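# Carry tube rack through self-closing doors to desk

## Task

Move the tube rack from the counter, through the doors that swing shut on their own, and set it on the desk. At the end the rack must stand upright, each tube must sit fully seated in a hole, and both doors must be closed. If the rack or any tube touches the floor, or a robot tips over or is left leaning, the task fails. One robot or both may be used; release the rack and back away when finished.

## Robot and tools

Robots: two identical Hello Robot Stretch 4 units, r1 and r2. Each has an omni-wheel base, a lift riding on a mast, an arm that telescopes forward, a three-joint wrist (yaw, pitch, roll) and a two-finger gripper with bendy steel fingers. Each is about 1.6 m tall, and its base rim is within 0.23 m of the base origin. Loose objects may sometimes be nudged by outside pushes.

Frames: the base frame sits on the floor under the base centre, with x forward, y left and z up. hand_pose, a point between the open fingertips, is reported in this frame and may be slightly off. With all wrist joints at 0 the hand axes line up with the base axes. The odometry frame is the base frame as it was at scene start. base_odometry counts wheel turns, so slip shows up as travel. Heading runs -3.142 to 3.142 and is positive to the left. Each robot reports in its own frames. Only images, lidar_m and wrist_depth_mm tell you where the robots are relative to each other.

execute_actions(actions, cameras): actions is a list holding zero or one action. The action is an object keyed by robot name, "r1" and/or "r2". Each robot's entry may have the following.
- base: exactly one relative move, counted from the base's last reported position. {"translate_m": d} drives straight, forward positive, -2 to 2 m. {"strafe_m": d} slides sideways, left positive, -2 to 2 m. {"rotate_rad": d} turns in place, counter-clockwise positive, -3.2 to 3.2.
- joints: absolute targets by name. lift_m 0 to 1.2 m. arm_m 0 to 0.55 m of extension. wrist_yaw_rad -1.134 to 4.276 (0 forward, positive left, 3.14 folded back; above 3.4 the arm may block it). wrist_pitch_rad -1.117 to 4.259 (0 level, 1.57 pointing down). wrist_roll_rad -1.117 to 4.259 (positive rolls clockwise seen from behind). gripper_m -0.038 to 0.141 m, the fingertip gap; below 0 the tips press on each other.
- pace: "slow", "default", "fast" or "max". Base speed is 0.1, 0.3, 0.4 or 0.6 m/s and turn rate is 1, 2, 3 or 4 rad/s. A lift above 0.2 lowers these limits.
- contact_limits: {"arm_m": 0 to 0.75}, default 0.5. Lower values stop the arm at a lighter push.
- end_of_arm: "enable_torque", sent on its own, re-enables wrist or gripper motors that have switched off.

All motions in one action begin together. Each action lasts at most 15 s. A joint target outside its range is clipped and reported. Any other bad value or unknown key rejects the whole call. A joint or robot you leave out may keep pushing toward its previous target. cameras lists which images come back: r1_/r2_ head_camera, head_left_camera, head_right_camera, wrist_camera, or "all". Leaving it out also gives all of them; [] gives none. An empty actions list only reports state. Once a result reports a stop, the later calls in that same reply are skipped.

wait(seconds 0 to 10) lets time pass without new commands and then reports. zoom_image(camera, region [x0,y0,x1,y1] in pixels, at most 504x504) enlarges part of that camera's latest image. read_manual returns licence texts. finished_scene(scene) ends the scene for good and reports success. The goal must already be met and stay met. Replying with no tool call ends every remaining scene.

Results: base_status and joint_status give how each motion ended. "done" means reached; for the base it means the wheels turned the commanded amount, even with slip. off_target means it stopped short and may still be pushing. contact_stop_at_<key> means it hit something and that part goes slack (a slack lift can sink under load). limit_stop_at_<name> means a built-in limit stopped it. limit_stop_at_tilt means the lean is over 6 degrees, and lift, arm and wheels go slack until the lean drops. limit_stop_at_own_body means a self-collision was avoided; you can still move away from the body. torque_fault means a wrist or gripper motor went limp, and you need enable_torque. on_its_own lists what was not commanded; there, "held at" is a target, not a position. lidar_m gives 12 distances in 30-degree sectors, counter-clockwise from straight ahead (4th left, 7th behind, 10th right). "-" means nothing seen or closer than 0.25 m. It can miss glass or thin legs. wrist_depth_mm is a 7x7 grid of depths, 100 to 2000 mm. motor_effort is in percent, with the peak in brackets. Each reading has a fixed bias and noise. base_tilt is in degrees, forward/right positive, with about a 1.5 degree fixed bias. If turned_by_wheels and turned_by_imu differ by more than about 0.1 rad, the base slipped or hit something.

Gripping: command a gap narrower than the object. A lower value squeezes harder and pulls the object toward the wrist. A firm grip usually shows in gripper_m effort; the position reading does not. If fingertips jam against a surface, raise the lift. To unfold at the start, send lift_m 0.4 with wrist_yaw_rad 0.

Avoid: robots touching each other, since pressing them together fails the run and base-to-base contact turns hard within millimetres. Avoid tipping: don't drive or turn with over 1 kg held at arm_m above 0.2, especially fast. Strong pushes with a high gripper are also risky. When both robots carry one load, their travel can differ by about 3 cm per metre and tip one over. Also avoid drops, slams, hard pushes, and the rack or tubes reaching the floor.

Each tool is called after "Request:" as name([rows], argument=value, ...), one row to a line, values as JSON.

## Session

Request:
execute_actions(actions=[])

Scene clock: 0.00 s.
r1.base_odometry: x=+0.000 y=+0.000 heading=+0.000 (m, m, rad; r1's odometry frame)
r1.turned_by_wheels: +0.000 (rad since the last result)
r1.turned_by_imu: +0.000 (rad since the last result)
r1.base_tilt: forward=+0.1 right=+0.2 (deg)
r1.lidar_m: 2.43 3.40 2.04 1.10 0.83 0.82 0.87 0.79 0.75 0.82 1.14 2.29
r1.base_status: not commanded
r1.joint_positions: lift_m=+0.194 arm_m=-0.003 wrist_yaw_rad=+3.055 wrist_pitch_rad=+0.006 wrist_roll_rad=+0.000 gripper_m=+0.057
r1.joint_status: not commanded
r1.motor_effort: lift_m=+20 arm_m=+0 wrist_yaw_rad=+1 wrist_pitch_rad=-6 wrist_roll_rad=+1 gripper_m=-3 wheel_0=+0 wheel_1=-1 wheel_2=+0 (%)
r1.hand_pose: x=-0.1115 y=+0.1121 z=+0.3708 quat_wxyz=(+0.043, -0.003, +0.000, +0.999) (m; r1's base frame)
r1.wrist_depth_mm: 135 137 1138 976 878 778 741 / - 138 1118 991 878 778 723 / 108 137 1060 976 891 788 732 / 120 140 1060 960 866 788 723 / 820 1060 1138 960 878 798 732 / 866 1060 208 991 193 788 723 / 854 917 991 143 866 759 732
r2.base_odometry: x=+0.000 y=+0.000 heading=+0.000 (m, m, rad; r2's odometry frame)
r2.turned_by_wheels: +0.000 (rad since the last result)
r2.turned_by_imu: +0.000 (rad since the last result)
r2.base_tilt: forward=-0.2 right=+0.2 (deg)
r2.lidar_m: 0.89 1.02 1.64 2.03 2.68 2.22 2.20 1.30 1.06 1.05 1.12 0.90
r2.base_status: not commanded
r2.joint_positions: lift_m=+0.199 arm_m=+0.001 wrist_yaw_rad=+3.152 wrist_pitch_rad=-0.010 wrist_roll_rad=+0.010 gripper_m=+0.057
r2.joint_status: not commanded
r2.motor_effort: lift_m=+17 arm_m=-1 wrist_yaw_rad=+1 wrist_pitch_rad=-5 wrist_roll_rad=+0 gripper_m=-3 wheel_0=+0 wheel_1=+0 wheel_2=+0 (%)
r2.hand_pose: x=-0.1174 y=+0.0843 z=+0.3805 quat_wxyz=(-0.005, +0.005, +0.005, +1.000) (m; r2's base frame)
r2.wrist_depth_mm: - 133 141 - - - - / - 110 141 - - - - / - 118 143 - - - - / 146 144 293 - - - - / 227 1661 - - - - - / 227 1160 220 1255 198 1281 1281 / 227 809 891 106 946 854 917
pictures: r1_head_camera, r1_head_left_camera, r1_head_right_camera, r1_wrist_camera, r2_head_camera, r2_head_left_camera, r2_head_right_camera, r2_wrist_camera
Images, in order (width x height): r1_head_camera 420x560, r1_head_left_camera 420x672, r1_head_right_camera 420x672, r1_wrist_camera 616x392, r2_head_camera 420x560, r2_head_left_camera 420x672, r2_head_right_camera 420x672, r2_wrist_camera 616x392.

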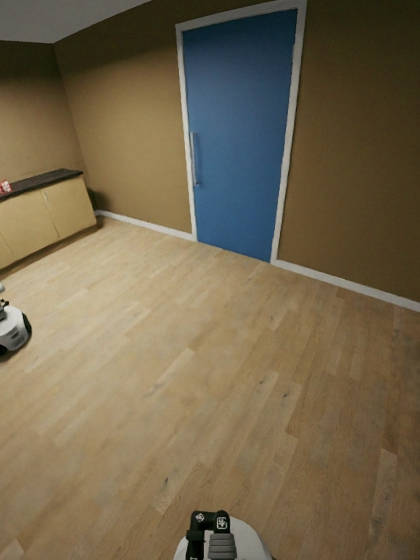

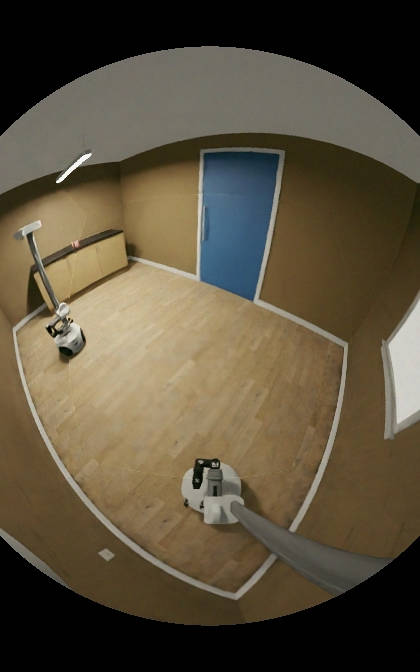

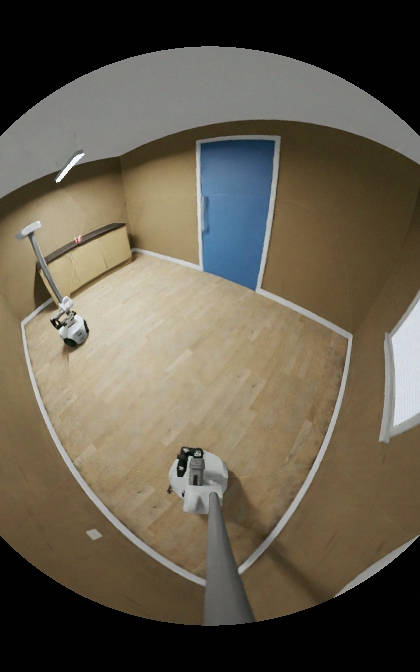

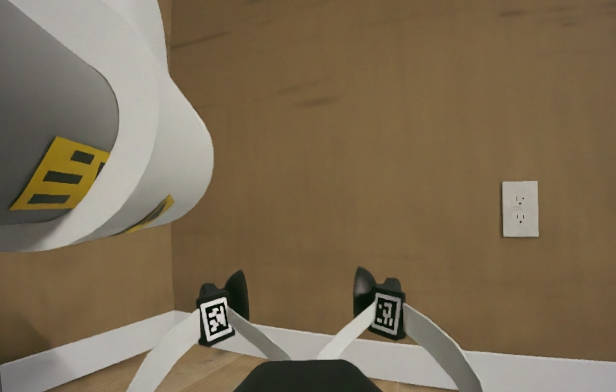

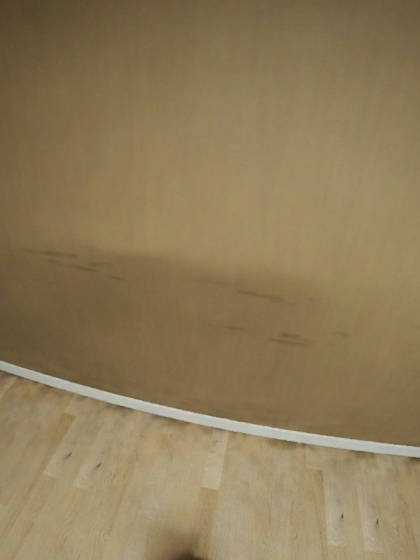

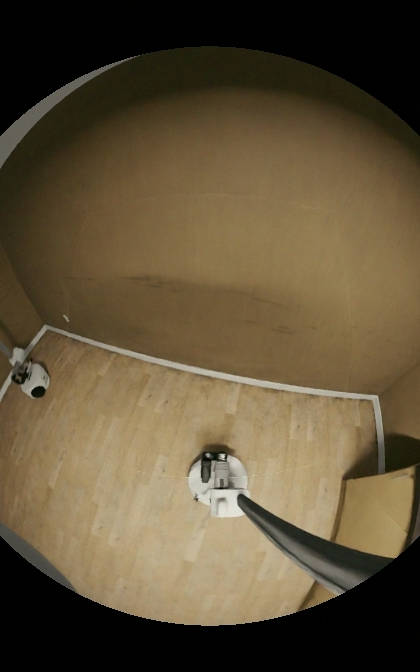

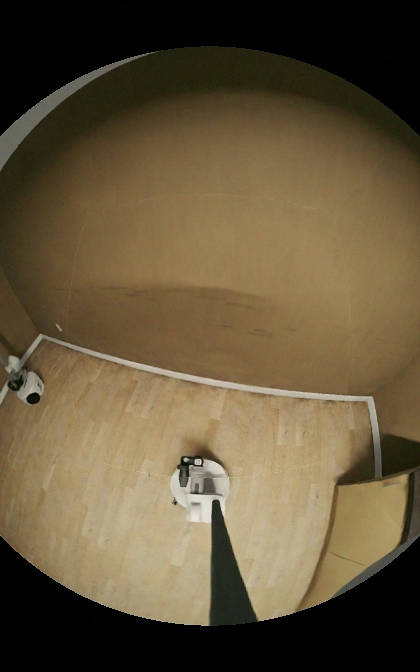

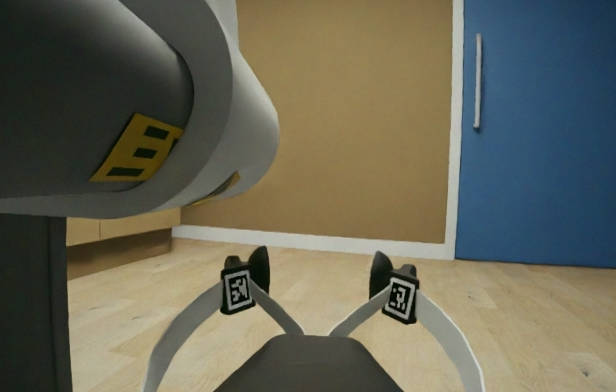

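Request:
zoom_image(camera="r1_head_camera", region=[160, 0, 320, 280])

Request:
execute_actions([
  {"r2":{"base":{"rotate_rad":-1.75},"joints":{"lift_m":0.9,"wrist_yaw_rad":0}},"r1":{"joints":{"lift_m":0.6,"wrist_yaw_rad":0}}},
])

Region (160, 0, 320, 280) of r1_head_camera's 420x560 image, scaled by 1.800, with more detail than that image has; it fills the left 288 columns of this view, and the rest is white.

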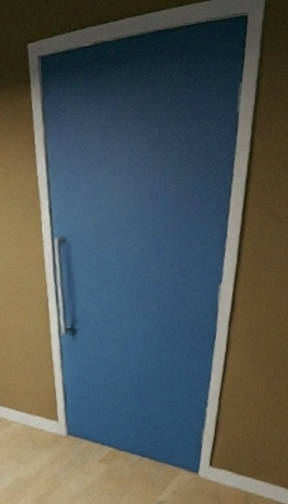

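Scene clock: 4.03 s.
r1.base_odometry: x=+0.000 y=+0.000 heading=+0.000 (m, m, rad; r1's odometry frame)
r1.turned_by_wheels: +0.000 (rad since the last result)
r1.turned_by_imu: -0.001 (rad since the last result)
r1.base_tilt: forward=+0.1 right=+0.2 (deg)
r1.lidar_m: 2.46 3.38 2.05 1.14 0.84 0.81 0.90 0.81 0.77 0.85 1.14 2.30
r1.base_status: not commanded
r1.joint_positions: lift_m=+0.600 arm_m=-0.003 wrist_yaw_rad=+0.000 wrist_pitch_rad=+0.006 wrist_roll_rad=+0.000 gripper_m=+0.057
r1.joint_status: all done
r1.motor_effort: lift_m=+26(27) arm_m=+0(0) wrist_yaw_rad=+0(6) wrist_pitch_rad=-6(6) wrist_roll_rad=+1(1) gripper_m=-2(3) wheel_0=+0(0) wheel_1=-1(1) wheel_2=+0(0) (%)
r1.hand_pose: x=+0.4569 y=-0.0873 z=+0.7760 quat_wxyz=(+1.000, +0.000, +0.003, +0.000) (m; r1's base frame)
r1.wrist_depth_mm: - - - - - 1863 1708 / - - - - - 1921 1708 / - - - - - 1863 1708 / - - - - - 1921 1756 / - - - - - 1921 1708 / - - 208 - 194 1863 1708 / 1983 1863 1921 143 1863 1756 1661
r2.base_odometry: x=+0.000 y=+0.000 heading=-1.750 (m, m, rad; r2's odometry frame)
r2.turned_by_wheels: -1.750 (rad since the last result)
r2.turned_by_imu: -1.764 (rad since the last result)
r2.base_tilt: forward=-0.1 right=+0.2 (deg)
r2.lidar_m: 1.06 1.29 0.96 0.91 0.93 1.33 2.07 3.13 2.30 2.21 1.46 1.10
r2.base_status: done
r2.joint_positions: lift_m=+0.900 arm_m=+0.001 wrist_yaw_rad=+0.000 wrist_pitch_rad=-0.010 wrist_roll_rad=+0.010 gripper_m=+0.057
r2.joint_status: all done
r2.motor_effort: lift_m=+23(23) arm_m=-1(0) wrist_yaw_rad=-1(5) wrist_pitch_rad=-6(5) wrist_roll_rad=+0(1) gripper_m=-2(3) wheel_0=+2(12) wheel_1=+1(7) wheel_2=+1(9) (%)
r2.hand_pose: x=+0.4605 y=-0.0873 z=+1.0807 quat_wxyz=(+1.000, +0.005, -0.005, +0.000) (m; r2's base frame)
r2.wrist_depth_mm: 1255 1464 1430 1430 1430 1397 1366 / 1308 1464 1430 1430 1397 1397 1366 / 1336 1499 1430 1464 1430 1397 1430 / 1336 1464 1464 1464 1430 1430 1366 / 1366 1464 1499 1138 1182 1229 1229 / 1336 1499 220 854 199 842 831 / 1336 1499 1499 106 854 842 831
pictures: r1_head_camera, r1_head_left_camera, r1_head_right_camera, r1_wrist_camera, r2_head_camera, r2_head_left_camera, r2_head_right_camera, r2_wrist_camera
Images, in order (width x height): r1_head_camera 420x560, r1_head_left_camera 420x672, r1_head_right_camera 420x672, r1_wrist_camera 616x392, r2_head_camera 420x560, r2_head_left_camera 420x672, r2_head_right_camera 420x672, r2_wrist_camera 616x392.

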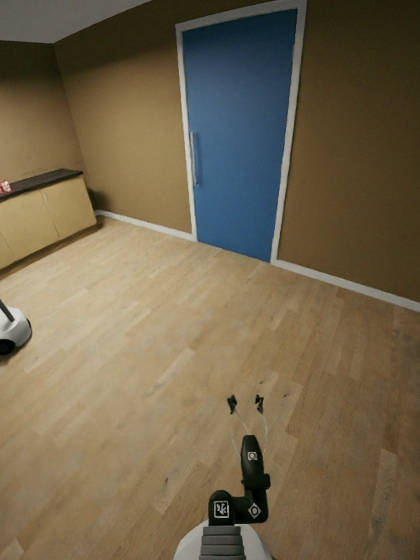

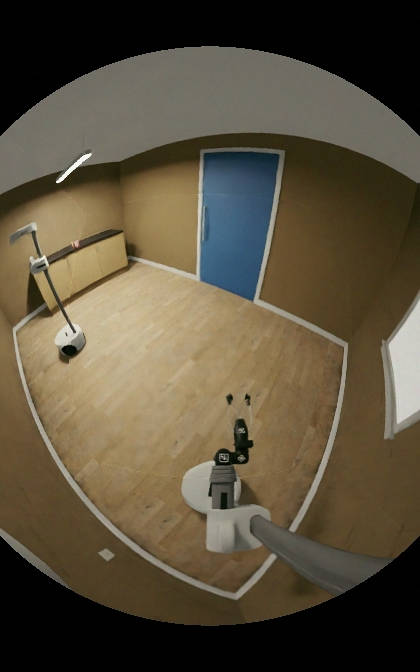

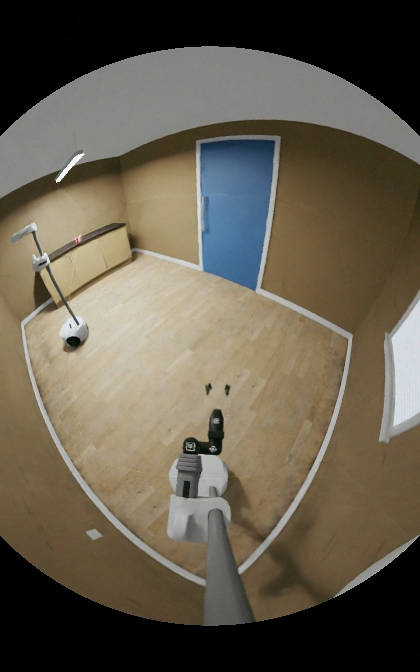

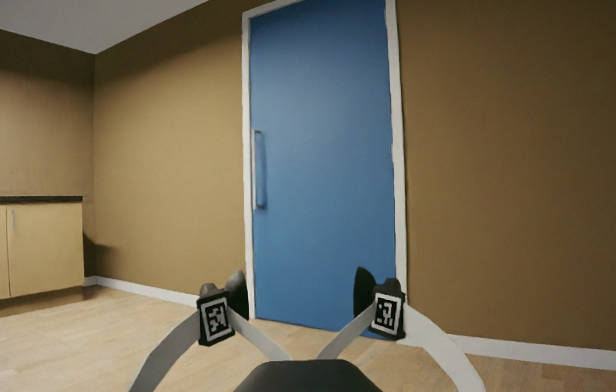

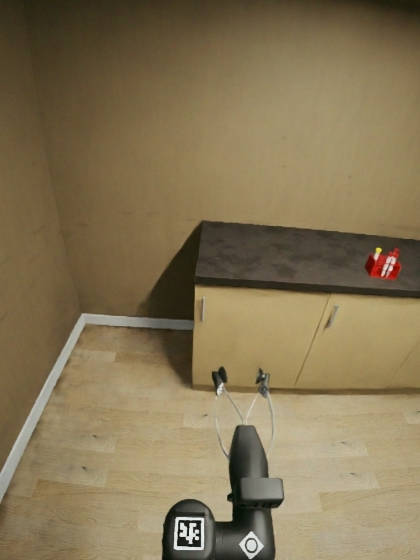

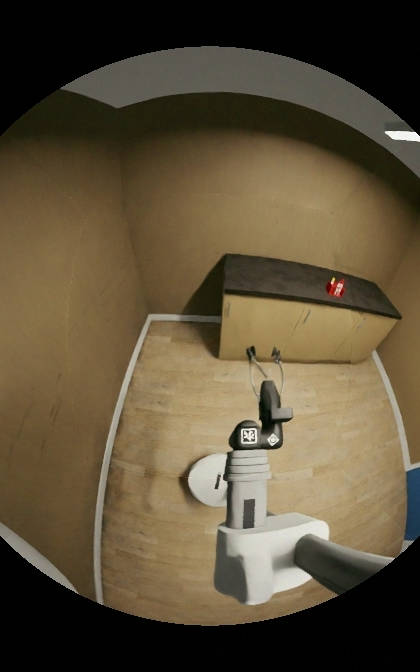

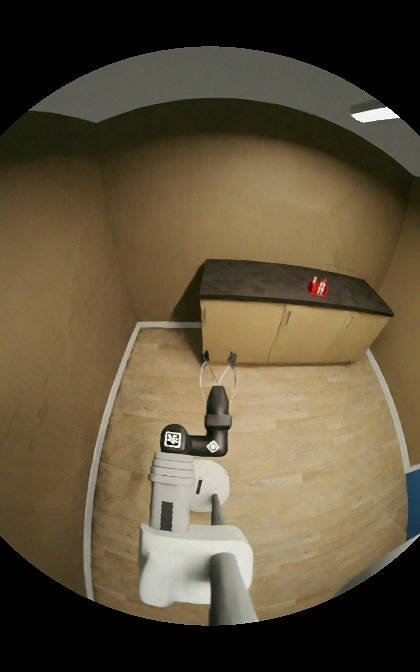

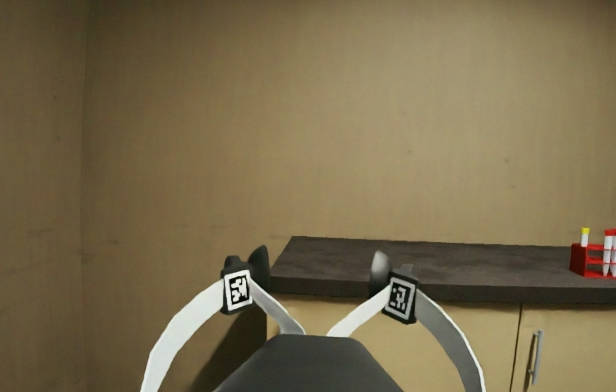

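Request:
execute_actions([
  {"r2":{"base":{"strafe_m":-0.65},"joints":{"wrist_pitch_rad":0.3}},"r1":{"base":{"translate_m":1.2},"joints":{"lift_m":0.85}}},
], cameras=["r1_head_camera","r1_head_left_camera","r2_head_camera","r2_wrist_camera"])

Scene clock: 9.93 s.
r1.base_odometry: x=+1.200 y=+0.000 heading=+0.000 (m, m, rad; r1's odometry frame)
r1.turned_by_wheels: +0.000 (rad since the last result)
r1.turned_by_imu: -0.005 (rad since the last result)
r1.base_tilt: forward=+0.2 right=+0.2 (deg)
r1.lidar_m: 1.37 1.99 1.42 2.48 1.89 1.84 1.95 1.43 1.40 1.48 1.33 1.28
r1.base_status: done
r1.joint_positions: lift_m=+0.850 arm_m=-0.003 wrist_yaw_rad=+0.000 wrist_pitch_rad=+0.006 wrist_roll_rad=+0.000 gripper_m=+0.057
r1.joint_status: all done
r1.motor_effort: lift_m=+24(28) arm_m=+0(0) wrist_yaw_rad=+0(0) wrist_pitch_rad=-6(7) wrist_roll_rad=+0(1) gripper_m=-5(1) wheel_0=+0(6) wheel_1=+0(6) wheel_2=+1(9) (%)
r1.hand_pose: x=+0.4569 y=-0.0874 z=+1.0262 quat_wxyz=(+1.000, +0.000, +0.003, +0.000) (m; r1's base frame)
r1.wrist_depth_mm: - 1756 1499 1255 1098 960 866 / - 1756 1430 1255 1118 960 891 / - 1756 1430 1229 1078 991 891 / - 1756 1464 1281 1098 976 878 / - 1808 1397 1229 1098 960 891 / - 1756 208 1255 193 991 878 / - 1756 1430 143 1098 917 878
r2.base_odometry: x=-0.640 y=+0.116 heading=-1.750 (m, m, rad; r2's odometry frame)
r2.turned_by_wheels: +0.000 (rad since the last result)
r2.turned_by_imu: +0.001 (rad since the last result)
r2.base_tilt: forward=-0.1 right=+0.2 (deg)
r2.lidar_m: 1.03 1.07 1.63 1.57 1.64 2.26 1.42 1.53 1.59 1.55 1.43 1.06
r2.base_status: done
r2.joint_positions: lift_m=+0.900 arm_m=+0.001 wrist_yaw_rad=+0.000 wrist_pitch_rad=+0.302 wrist_roll_rad=+0.010 gripper_m=+0.057
r2.joint_status: all done
r2.motor_effort: lift_m=+23(23) arm_m=-1(1) wrist_yaw_rad=+1(1) wrist_pitch_rad=-4(3) wrist_roll_rad=+0(1) gripper_m=-4(5) wheel_0=-1(7) wheel_1=+2(9) wheel_2=+1(4) (%)
r2.hand_pose: x=+0.4475 y=-0.0874 z=+0.9921 quat_wxyz=(+0.989, +0.005, +0.150, -0.001) (m; r2's base frame)
r2.wrist_depth_mm: 1366 1336 1336 1336 1281 1281 1255 / 1430 1397 1397 1366 1366 1336 1308 / 904 904 917 917 891 991 1078 / 917 904 891 866 854 831 831 / 976 960 931 917 891 878 866 / 1499 1025 220 960 198 931 931 / 1397 1098 1060 106 1008 991 991
pictures: r1_head_camera, r1_head_left_camera, r2_head_camera, r2_wrist_camera
Images, in order (width x height): r1_head_camera 420x560, r1_head_left_camera 420x672, r2_head_camera 420x560, r2_wrist_camera 616x392.

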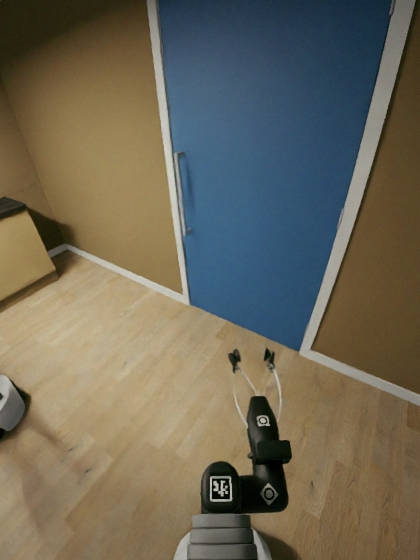

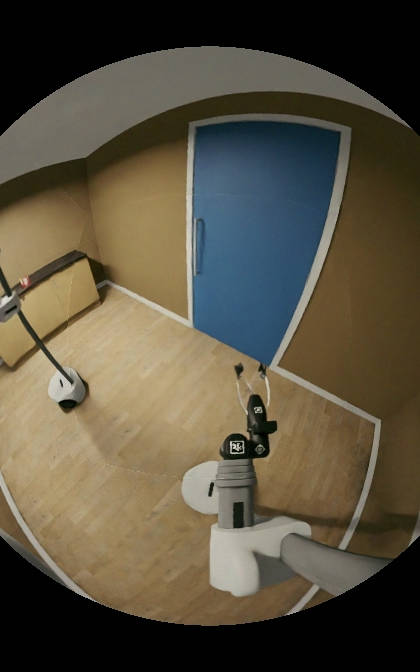

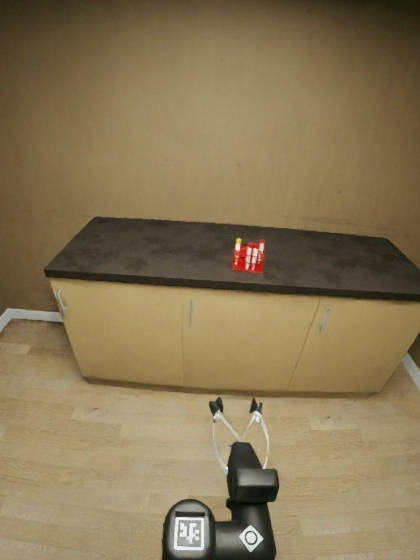

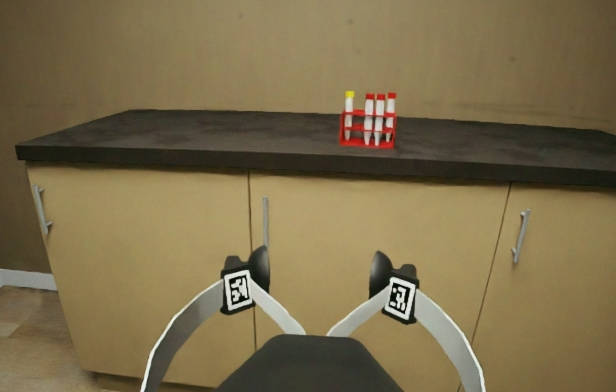

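Request:
zoom_image(camera="r2_wrist_camera", region=[320, 70, 420, 160])

Request:
zoom_image(camera="r2_head_camera", region=[210, 220, 290, 290])

Region (320, 70, 420, 160) of r2_wrist_camera's 616x392 image, scaled by 5.040; it fills the top 454 rows of this view, and the rest is white.

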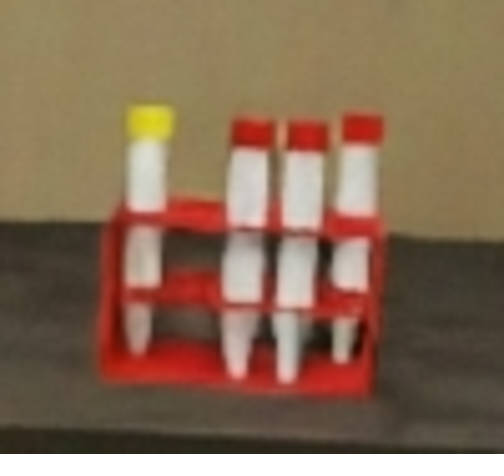

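Region (210, 220, 290, 290) of r2_head_camera's 420x560 image, scaled by 6.300, with more detail than that image has; it fills the top 441 rows of this view, and the rest is white.

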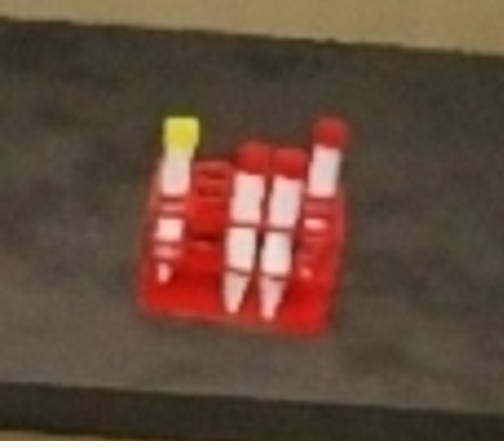

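Request:
execute_actions([
  {"r2":{"base":{"rotate_rad":-0.075},"joints":{"wrist_pitch_rad":0.5,"lift_m":1.0,"gripper_m":0.14}},"r1":{"base":{"rotate_rad":-0.55}}},
], cameras=["r1_head_camera","r1_wrist_camera"])

Request:
execute_actions([
  {"r2":{"base":{"translate_m":0.45}},"r1":{"base":{"strafe_m":0.75}}},
], cameras=["r1_head_camera","r1_wrist_camera","r2_head_camera","r2_wrist_camera"])

Scene clock: 12.80 s.
r1.base_odometry: x=+1.200 y=+0.000 heading=-0.549 (m, m, rad; r1's odometry frame)
r1.turned_by_wheels: -0.550 (rad since the last result)
r1.turned_by_imu: -0.558 (rad since the last result)
r1.base_tilt: forward=+0.1 right=+0.2 (deg)
r1.lidar_m: 1.29 1.37 1.90 1.41 1.59 1.91 1.84 1.91 1.45 1.40 1.47 1.35
r1.base_status: done
r1.joint_positions: lift_m=+0.850 arm_m=-0.003 wrist_yaw_rad=+0.000 wrist_pitch_rad=+0.006 wrist_roll_rad=+0.000 gripper_m=+0.057
r1.joint_status: not commanded
r1.motor_effort: lift_m=+24(24) arm_m=+0(1) wrist_yaw_rad=+0(0) wrist_pitch_rad=-7(7) wrist_roll_rad=+1(0) gripper_m=-1(5) wheel_0=+2(6) wheel_1=+2(6) wheel_2=+1(5) (%)
r1.hand_pose: x=+0.4568 y=-0.0875 z=+1.0262 quat_wxyz=(+1.000, +0.000, +0.003, +0.000) (m; r1's base frame)
r1.wrist_depth_mm: 1078 1060 1078 1078 1060 1078 1078 / 1060 1078 1060 1060 1060 1060 1098 / 1078 1078 1060 1060 1060 1060 1060 / 1060 1078 1060 1098 1060 1078 1078 / 1078 1078 1078 1060 1098 1060 1060 / 1078 1078 208 1078 193 1060 1060 / 1060 1078 1060 143 1060 1078 1078
r2.base_odometry: x=-0.640 y=+0.116 heading=-1.824 (m, m, rad; r2's odometry frame)
r2.turned_by_wheels: -0.075 (rad since the last result)
r2.turned_by_imu: -0.076 (rad since the last result)
r2.base_tilt: forward=-0.1 right=+0.2 (deg)
r2.lidar_m: 1.02 1.07 1.67 1.56 1.60 2.13 1.41 1.42 1.61 1.55 1.60 1.10
r2.base_status: done
r2.joint_positions: lift_m=+1.000 arm_m=+0.001 wrist_yaw_rad=+0.000 wrist_pitch_rad=+0.502 wrist_roll_rad=+0.010 gripper_m=+0.140
r2.joint_status: all done
r2.motor_effort: lift_m=+22(24) arm_m=+0(0) wrist_yaw_rad=+1(0) wrist_pitch_rad=-4(3) wrist_roll_rad=+0(0) gripper_m=+0(3) wheel_0=+0(7) wheel_1=+1(4) wheel_2=+1(5) (%)
r2.hand_pose: x=+0.4250 y=-0.0874 z=+1.0391 quat_wxyz=(+0.969, +0.005, +0.248, -0.001) (m; r2's base frame)
r2.wrist_depth_mm: 1308 1336 1308 1308 1308 1308 1366 / 1042 1025 1008 917 1042 1098 1118 / 878 878 866 878 878 878 866 / 960 960 960 976 946 946 960 / 1078 1042 1042 1060 1042 1042 1060 / 1366 1160 1182 1118 1118 1118 1182 / 1281 1255 1308 106 1308 1281 1308
pictures: r1_head_camera, r1_wrist_camera
Images, in order (width x height): r1_head_camera 420x560, r1_wrist_camera 616x392.

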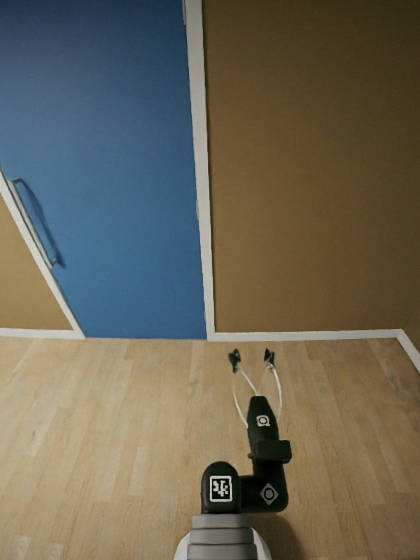

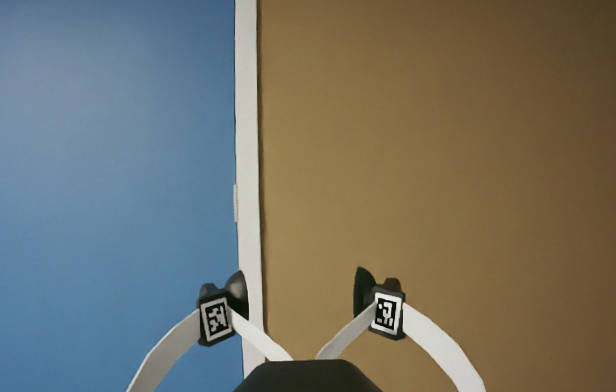

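Scene clock: 16.63 s.
r1.base_odometry: x=+1.592 y=+0.640 heading=-0.549 (m, m, rad; r1's odometry frame)
r1.turned_by_wheels: +0.000 (rad since the last result)
r1.turned_by_imu: +0.000 (rad since the last result)
r1.base_tilt: forward=+0.0 right=+0.1 (deg)
r1.lidar_m: 1.30 1.37 1.94 1.12 1.21 1.89 1.81 1.89 2.26 2.11 1.80 1.38
r1.base_status: done
r1.joint_positions: lift_m=+0.850 arm_m=-0.003 wrist_yaw_rad=+0.000 wrist_pitch_rad=+0.006 wrist_roll_rad=+0.000 gripper_m=+0.057
r1.joint_status: not commanded
r1.motor_effort: lift_m=+24(24) arm_m=+0(0) wrist_yaw_rad=+0(1) wrist_pitch_rad=-6(6) wrist_roll_rad=+0(0) gripper_m=-4(1) wheel_0=+0(11) wheel_1=+0(12) wheel_2=+1(1) (%)
r1.hand_pose: x=+0.4569 y=-0.0874 z=+1.0262 quat_wxyz=(+1.000, +0.000, +0.003, +0.000) (m; r1's base frame)
r1.wrist_depth_mm: 1098 1078 1098 1118 1098 1098 1118 / 1098 1098 1098 1098 1098 1098 1098 / 1078 1098 1078 1078 1078 1098 1098 / 1098 1098 1098 1078 1098 1078 1098 / 1098 1078 1098 1098 1098 1098 1078 / 1098 1098 208 1098 193 1078 1078 / 1098 1078 1078 143 1098 1078 1078
r2.base_odometry: x=-0.753 y=-0.320 heading=-1.824 (m, m, rad; r2's odometry frame)
r2.turned_by_wheels: +0.000 (rad since the last result)
r2.turned_by_imu: -0.002 (rad since the last result)
r2.base_tilt: forward=-0.1 right=+0.2 (deg)
r2.lidar_m: 0.57 0.60 0.79 1.58 1.64 2.13 1.12 1.11 1.63 1.52 0.88 0.63
r2.base_status: done
r2.joint_positions: lift_m=+1.000 arm_m=+0.001 wrist_yaw_rad=+0.000 wrist_pitch_rad=+0.502 wrist_roll_rad=+0.010 gripper_m=+0.140
r2.joint_status: not commanded
r2.motor_effort: lift_m=+22(23) arm_m=-1(1) wrist_yaw_rad=-1(0) wrist_pitch_rad=-4(4) wrist_roll_rad=+0(0) gripper_m=-2(0) wheel_0=+0(7) wheel_1=+0(5) wheel_2=+0(15) (%)
r2.hand_pose: x=+0.4250 y=-0.0874 z=+1.0391 quat_wxyz=(+0.969, +0.005, +0.248, -0.001) (m; r2's base frame)
r2.wrist_depth_mm: 904 904 904 931 931 917 931 / 931 946 946 960 960 976 976 / 707 707 699 627 668 723 732 / 530 539 539 521 521 549 549 / 466 455 455 462 459 459 466 / 544 530 535 508 512 512 544 / 615 597 591 106 597 597 603
pictures: r1_head_camera, r1_wrist_camera, r2_head_camera, r2_wrist_camera
Images, in order (width x height): r1_head_camera 420x560, r1_wrist_camera 616x392, r2_head_camera 420x560, r2_wrist_camera 616x392.

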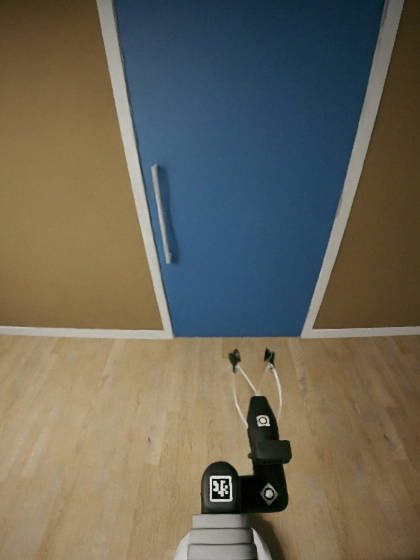

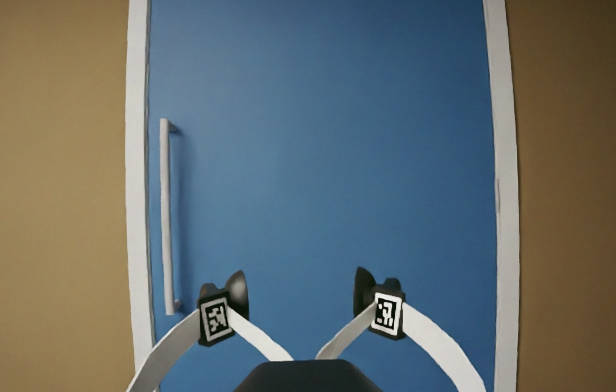

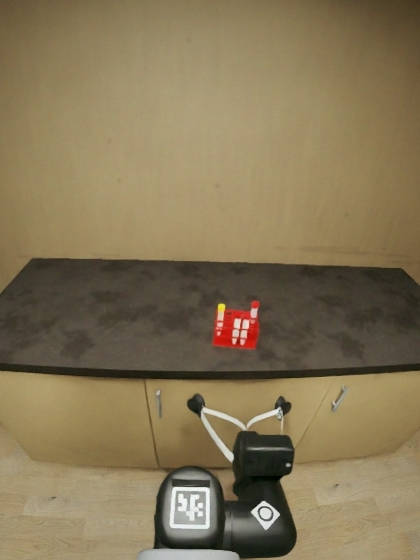

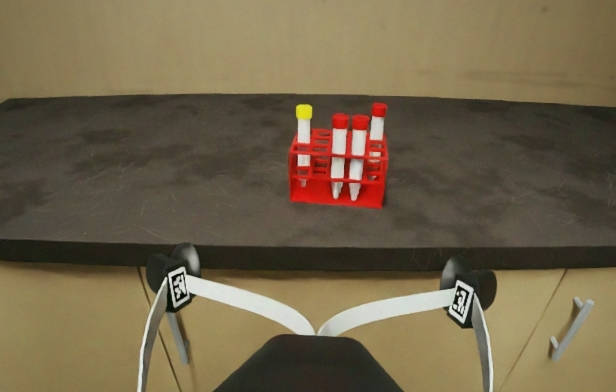

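Request:
zoom_image(camera="r2_wrist_camera", region=[260, 85, 420, 225])

Request:
zoom_image(camera="r2_head_camera", region=[190, 285, 290, 365])

Region (260, 85, 420, 225) of r2_wrist_camera's 616x392 image, scaled by 3.150; it fills the top 441 rows of this view, and the rest is white.

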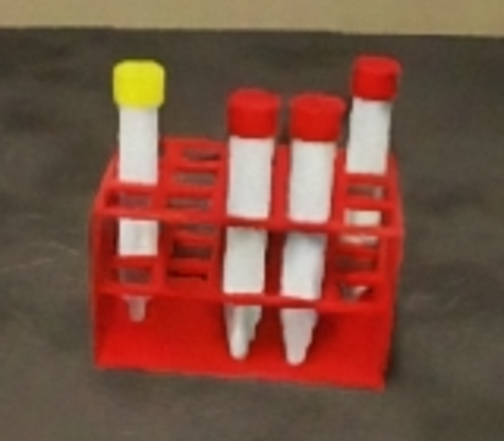

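Region (190, 285, 290, 365) of r2_head_camera's 420x560 image, scaled by 5.040, with more detail than that image has; it fills the top 403 rows of this view, and the rest is white.

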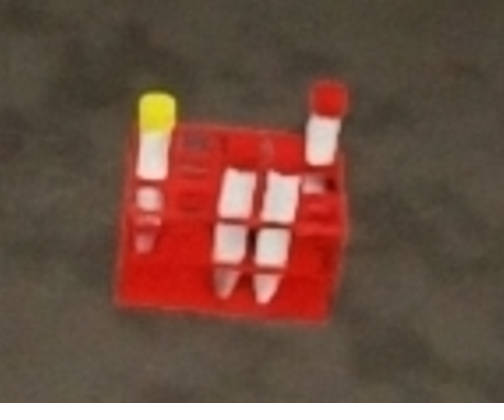

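Request:
execute_actions([
  {"r2":{"joints":{"wrist_pitch_rad":0.0,"lift_m":0.79}},"r1":{"base":{"strafe_m":0.36},"joints":{"lift_m":0.68,"gripper_m":0.1}}},
], cameras=["r1_wrist_camera","r2_wrist_camera"])

Request:
zoom_image(camera="r2_wrist_camera", region=[250, 130, 420, 280])

Scene clock: 20.50 s.
r1.base_odometry: x=+1.780 y=+0.947 heading=-0.549 (m, m, rad; r1's odometry frame)
r1.turned_by_wheels: +0.000 (rad since the last result)
r1.turned_by_imu: -0.001 (rad since the last result)
r1.base_tilt: forward=+0.1 right=+0.3 (deg)
r1.lidar_m: 1.25 1.39 1.60 0.76 0.79 1.86 1.79 1.86 2.63 2.51 1.83 1.36
r1.base_status: done
r1.joint_positions: lift_m=+0.680 arm_m=-0.003 wrist_yaw_rad=+0.000 wrist_pitch_rad=+0.006 wrist_roll_rad=+0.000 gripper_m=+0.100
r1.joint_status: all done
r1.motor_effort: lift_m=+15(23) arm_m=+0(0) wrist_yaw_rad=+0(1) wrist_pitch_rad=-6(6) wrist_roll_rad=+1(1) gripper_m=-1(5) wheel_0=+0(9) wheel_1=-1(7) wheel_2=+0(0) (%)
r1.hand_pose: x=+0.4569 y=-0.0874 z=+0.8569 quat_wxyz=(+1.000, +0.000, +0.003, +0.000) (m; r1's base frame)
r1.wrist_depth_mm: 1098 1098 1118 1098 1098 1098 1098 / 1118 1098 1098 1078 1118 1098 1098 / 1138 1118 1098 1098 1118 1098 1098 / 1118 1098 1078 1118 1118 1118 1118 / 1098 1118 1118 1098 1118 1098 1098 / 1098 1098 223 1118 198 1118 1098 / 1098 1118 1098 144 1098 1098 1118
r2.base_odometry: x=-0.753 y=-0.320 heading=-1.824 (m, m, rad; r2's odometry frame)
r2.turned_by_wheels: +0.000 (rad since the last result)
r2.turned_by_imu: -0.001 (rad since the last result)
r2.base_tilt: forward=-0.1 right=+0.2 (deg)
r2.lidar_m: 0.58 0.61 0.82 1.58 1.64 2.14 0.77 0.78 1.62 1.51 0.89 0.60
r2.base_status: not commanded
r2.joint_positions: lift_m=+0.790 arm_m=+0.001 wrist_yaw_rad=+0.000 wrist_pitch_rad=+0.003 wrist_roll_rad=+0.010 gripper_m=+0.140
r2.joint_status: all done
r2.motor_effort: lift_m=+13(20) arm_m=+0(1) wrist_yaw_rad=+1(2) wrist_pitch_rad=-6(9) wrist_roll_rad=+0(0) gripper_m=+1(1) wheel_0=+0(0) wheel_1=+1(1) wheel_2=+0(0) (%)
r2.hand_pose: x=+0.4605 y=-0.0874 z=+0.9679 quat_wxyz=(+1.000, +0.005, +0.001, +0.000) (m; r2's base frame)
r2.wrist_depth_mm: 960 960 976 991 1008 1008 1008 / 960 976 991 991 1008 1008 1025 / 991 976 991 991 1008 1025 1025 / 976 991 1008 946 1042 1025 1042 / 469 496 525 500 504 585 597 / 373 373 373 375 377 377 379 / 399 399 399 106 402 402 404
pictures: r1_wrist_camera, r2_wrist_camera
Images, in order (width x height): r1_wrist_camera 616x392, r2_wrist_camera 616x392.

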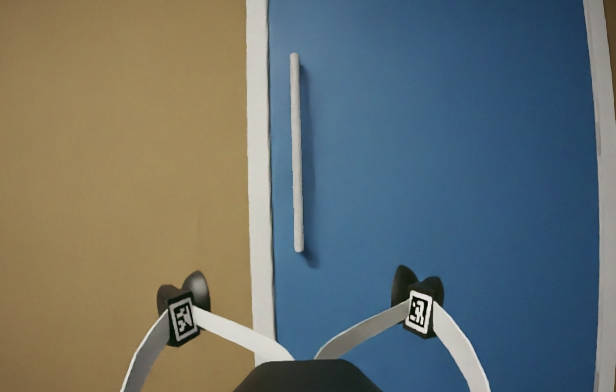

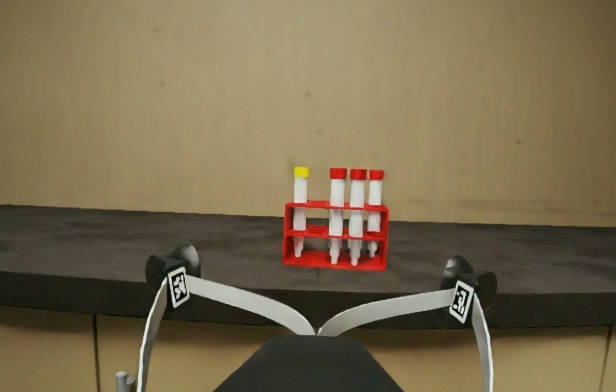

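Region (250, 130, 420, 280) of r2_wrist_camera's 616x392 image, scaled by 2.965; it fills the top 445 rows of this view, and the rest is white.

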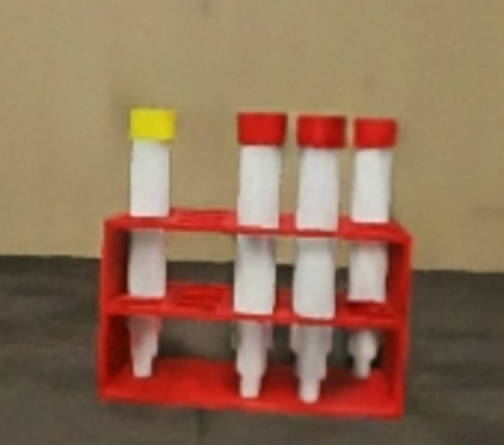

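Request:
execute_actions([
  {"r2":{"base":{"translate_m":0.17},"joints":{"wrist_pitch_rad":0.3,"lift_m":0.86,"wrist_yaw_rad":-0.1}},"r1":{"base":{"translate_m":0.68}}},
], cameras=["r1_wrist_camera","r1_head_camera","r2_wrist_camera","r2_head_camera"])

Scene clock: 25.33 s.
r1.base_odometry: x=+2.360 y=+0.592 heading=-0.549 (m, m, rad; r1's odometry frame)
r1.turned_by_wheels: +0.000 (rad since the last result)
r1.turned_by_imu: -0.003 (rad since the last result)
r1.base_tilt: forward=-0.1 right=+0.2 (deg)
r1.lidar_m: 0.57 0.68 0.95 1.48 1.19 1.34 2.48 2.61 2.60 2.33 0.91 0.68
r1.base_status: done
r1.joint_positions: lift_m=+0.680 arm_m=-0.003 wrist_yaw_rad=+0.000 wrist_pitch_rad=+0.006 wrist_roll_rad=+0.000 gripper_m=+0.100
r1.joint_status: not commanded
r1.motor_effort: lift_m=+15(15) arm_m=+0(0) wrist_yaw_rad=+0(0) wrist_pitch_rad=-7(7) wrist_roll_rad=+0(0) gripper_m=+1(0) wheel_0=+0(5) wheel_1=+1(3) wheel_2=+1(9) (%)
r1.hand_pose: x=+0.4569 y=-0.0874 z=+0.8569 quat_wxyz=(+1.000, +0.000, +0.003, +0.000) (m; r1's base frame)
r1.wrist_depth_mm: 424 427 421 424 424 424 421 / 424 424 424 424 424 424 424 / 424 421 418 427 424 424 424 / 424 424 413 424 421 424 421 / 421 421 407 421 427 418 421 / 421 418 223 424 198 421 418 / 421 421 404 144 421 424 418
r2.base_odometry: x=-0.795 y=-0.485 heading=-1.824 (m, m, rad; r2's odometry frame)
r2.turned_by_wheels: +0.000 (rad since the last result)
r2.turned_by_imu: -0.001 (rad since the last result)
r2.base_tilt: forward=-0.1 right=+0.2 (deg)
r2.lidar_m: 0.39 0.42 0.58 1.59 1.64 2.16 3.74 1.18 1.20 1.51 0.63 0.42
r2.base_status: done
r2.joint_positions: lift_m=+0.860 arm_m=+0.001 wrist_yaw_rad=-0.100 wrist_pitch_rad=+0.302 wrist_roll_rad=+0.010 gripper_m=+0.140
r2.joint_status: all done
r2.motor_effort: lift_m=+22(22) arm_m=-1(0) wrist_yaw_rad=-1(2) wrist_pitch_rad=-4(1) wrist_roll_rad=+0(0) gripper_m=+2(0) wheel_0=+2(5) wheel_1=+0(5) wheel_2=+0(11) (%)
r2.hand_pose: x=+0.4374 y=-0.1144 z=+0.9521 quat_wxyz=(+0.987, +0.013, +0.150, -0.050) (m; r2's base frame)
r2.wrist_depth_mm: 715 732 759 778 798 820 842 / 750 768 788 820 842 854 878 / 732 732 661 304 699 809 904 / 445 449 394 312 439 480 484 / 319 324 327 325 336 343 342 / 247 242 236 260 252 252 266 / 229 235 241 106 257 270 306
pictures: r1_head_camera, r1_wrist_camera, r2_head_camera, r2_wrist_camera
Images, in order (width x height): r1_head_camera 420x560, r1_wrist_camera 616x392, r2_head_camera 420x560, r2_wrist_camera 616x392.

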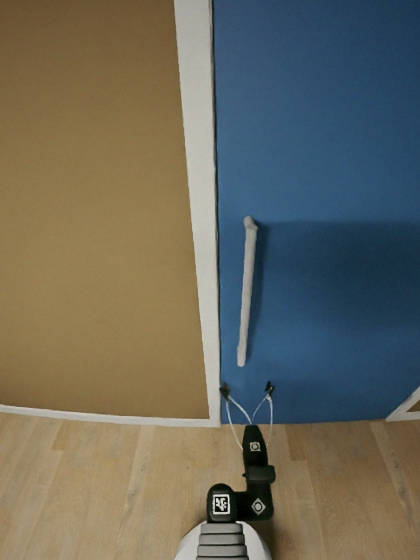

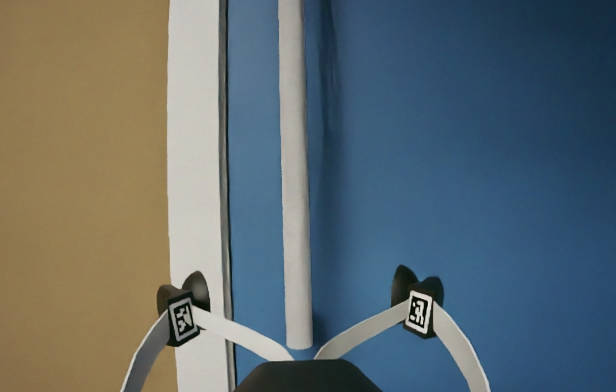

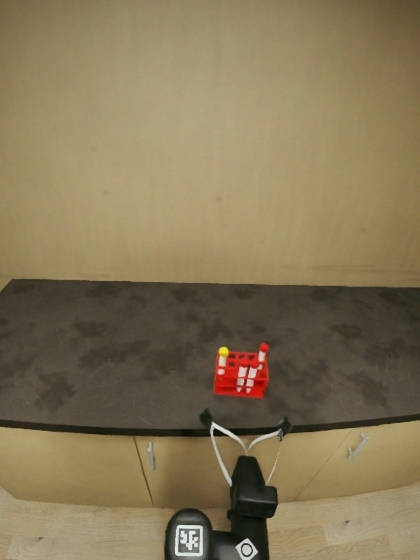

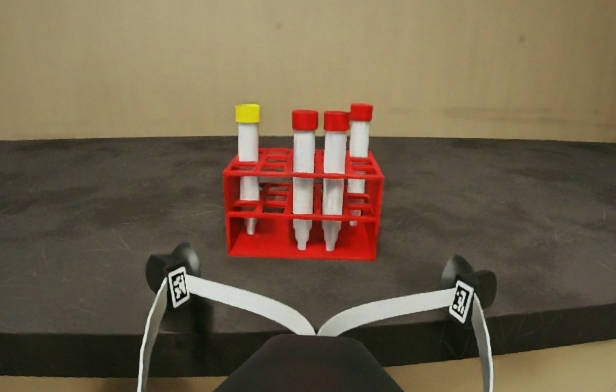

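Request:
execute_actions([
  {"r2":{"joints":{"arm_m":0.1},"pace":"slow"},"r1":{"base":{"translate_m":0.12},"joints":{"lift_m":0.7},"pace":"slow"}},
], cameras=["r1_wrist_camera","r1_head_camera","r2_wrist_camera","r2_head_camera"])

Scene clock: 28.40 s.
r1.base_odometry: x=+2.462 y=+0.529 heading=-0.549 (m, m, rad; r1's odometry frame)
r1.turned_by_wheels: +0.000 (rad since the last result)
r1.turned_by_imu: -0.001 (rad since the last result)
r1.base_tilt: forward=+0.1 right=+0.2 (deg)
r1.lidar_m: 0.46 0.56 0.79 1.50 1.25 1.30 2.61 2.73 2.59 1.88 0.74 0.53
r1.base_status: done
r1.joint_positions: lift_m=+0.700 arm_m=-0.003 wrist_yaw_rad=+0.000 wrist_pitch_rad=+0.006 wrist_roll_rad=+0.000 gripper_m=+0.100
r1.joint_status: all done
r1.motor_effort: lift_m=+26(24) arm_m=+0(0) wrist_yaw_rad=+0(0) wrist_pitch_rad=-6(7) wrist_roll_rad=+0(1) gripper_m=+2(2) wheel_0=+2(4) wheel_1=+0(5) wheel_2=-2(6) (%)
r1.hand_pose: x=+0.4569 y=-0.0874 z=+0.8760 quat_wxyz=(+1.000, +0.000, +0.003, +0.000) (m; r1's base frame)
r1.wrist_depth_mm: 304 291 306 303 304 304 304 / 304 290 304 304 306 304 303 / 304 290 304 304 304 304 304 / 303 290 303 304 304 304 303 / 303 289 304 304 304 301 303 / 301 289 223 304 197 303 304 / 300 289 301 144 301 303 303
r2.base_odometry: x=-0.795 y=-0.485 heading=-1.824 (m, m, rad; r2's odometry frame)
r2.turned_by_wheels: +0.000 (rad since the last result)
r2.turned_by_imu: +0.000 (rad since the last result)
r2.base_tilt: forward=-0.1 right=+0.2 (deg)
r2.lidar_m: 0.41 0.42 0.57 1.60 1.65 2.16 3.73 1.26 1.26 1.51 0.62 0.45
r2.base_status: not commanded
r2.joint_positions: lift_m=+0.860 arm_m=+0.099 wrist_yaw_rad=-0.100 wrist_pitch_rad=+0.302 wrist_roll_rad=+0.010 gripper_m=+0.140
r2.joint_status: all done
r2.motor_effort: lift_m=+22(22) arm_m=+4(6) wrist_yaw_rad=+0(1) wrist_pitch_rad=-3(4) wrist_roll_rad=+1(0) gripper_m=+0(1) wheel_0=+2(3) wheel_1=+0(0) wheel_2=+0(0) (%)
r2.hand_pose: x=+0.5355 y=-0.1144 z=+0.9521 quat_wxyz=(+0.987, +0.013, +0.150, -0.050) (m; r2's base frame)
r2.wrist_depth_mm: 634 654 676 691 707 723 750 / 661 683 699 715 741 759 778 / 683 707 647 668 691 788 809 / 442 449 394 231 264 477 488 / 317 324 249 224 236 340 340 / 246 241 233 220 226 237 259 / 208 205 216 106 220 211 -
pictures: r1_head_camera, r1_wrist_camera, r2_head_camera, r2_wrist_camera
Images, in order (width x height): r1_head_camera 420x560, r1_wrist_camera 616x392, r2_head_camera 420x560, r2_wrist_camera 616x392.

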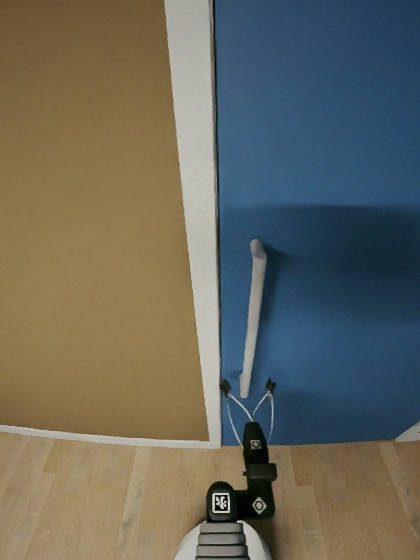

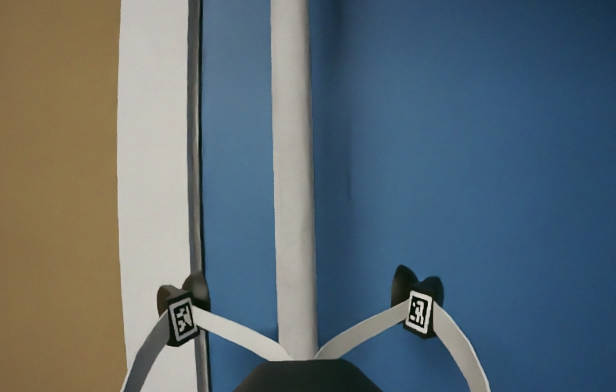

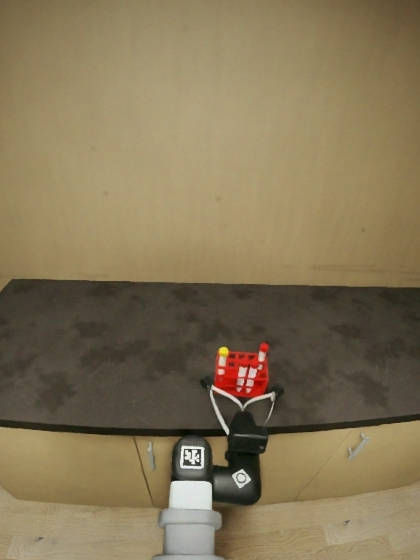

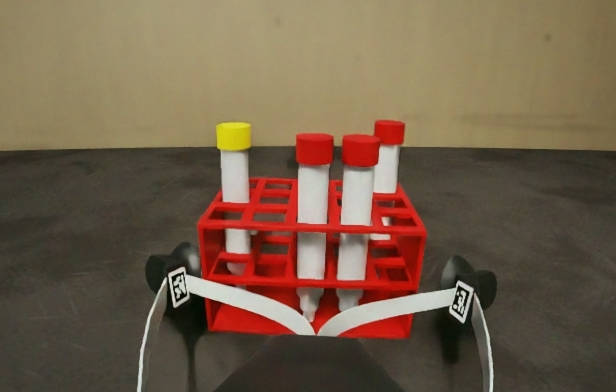

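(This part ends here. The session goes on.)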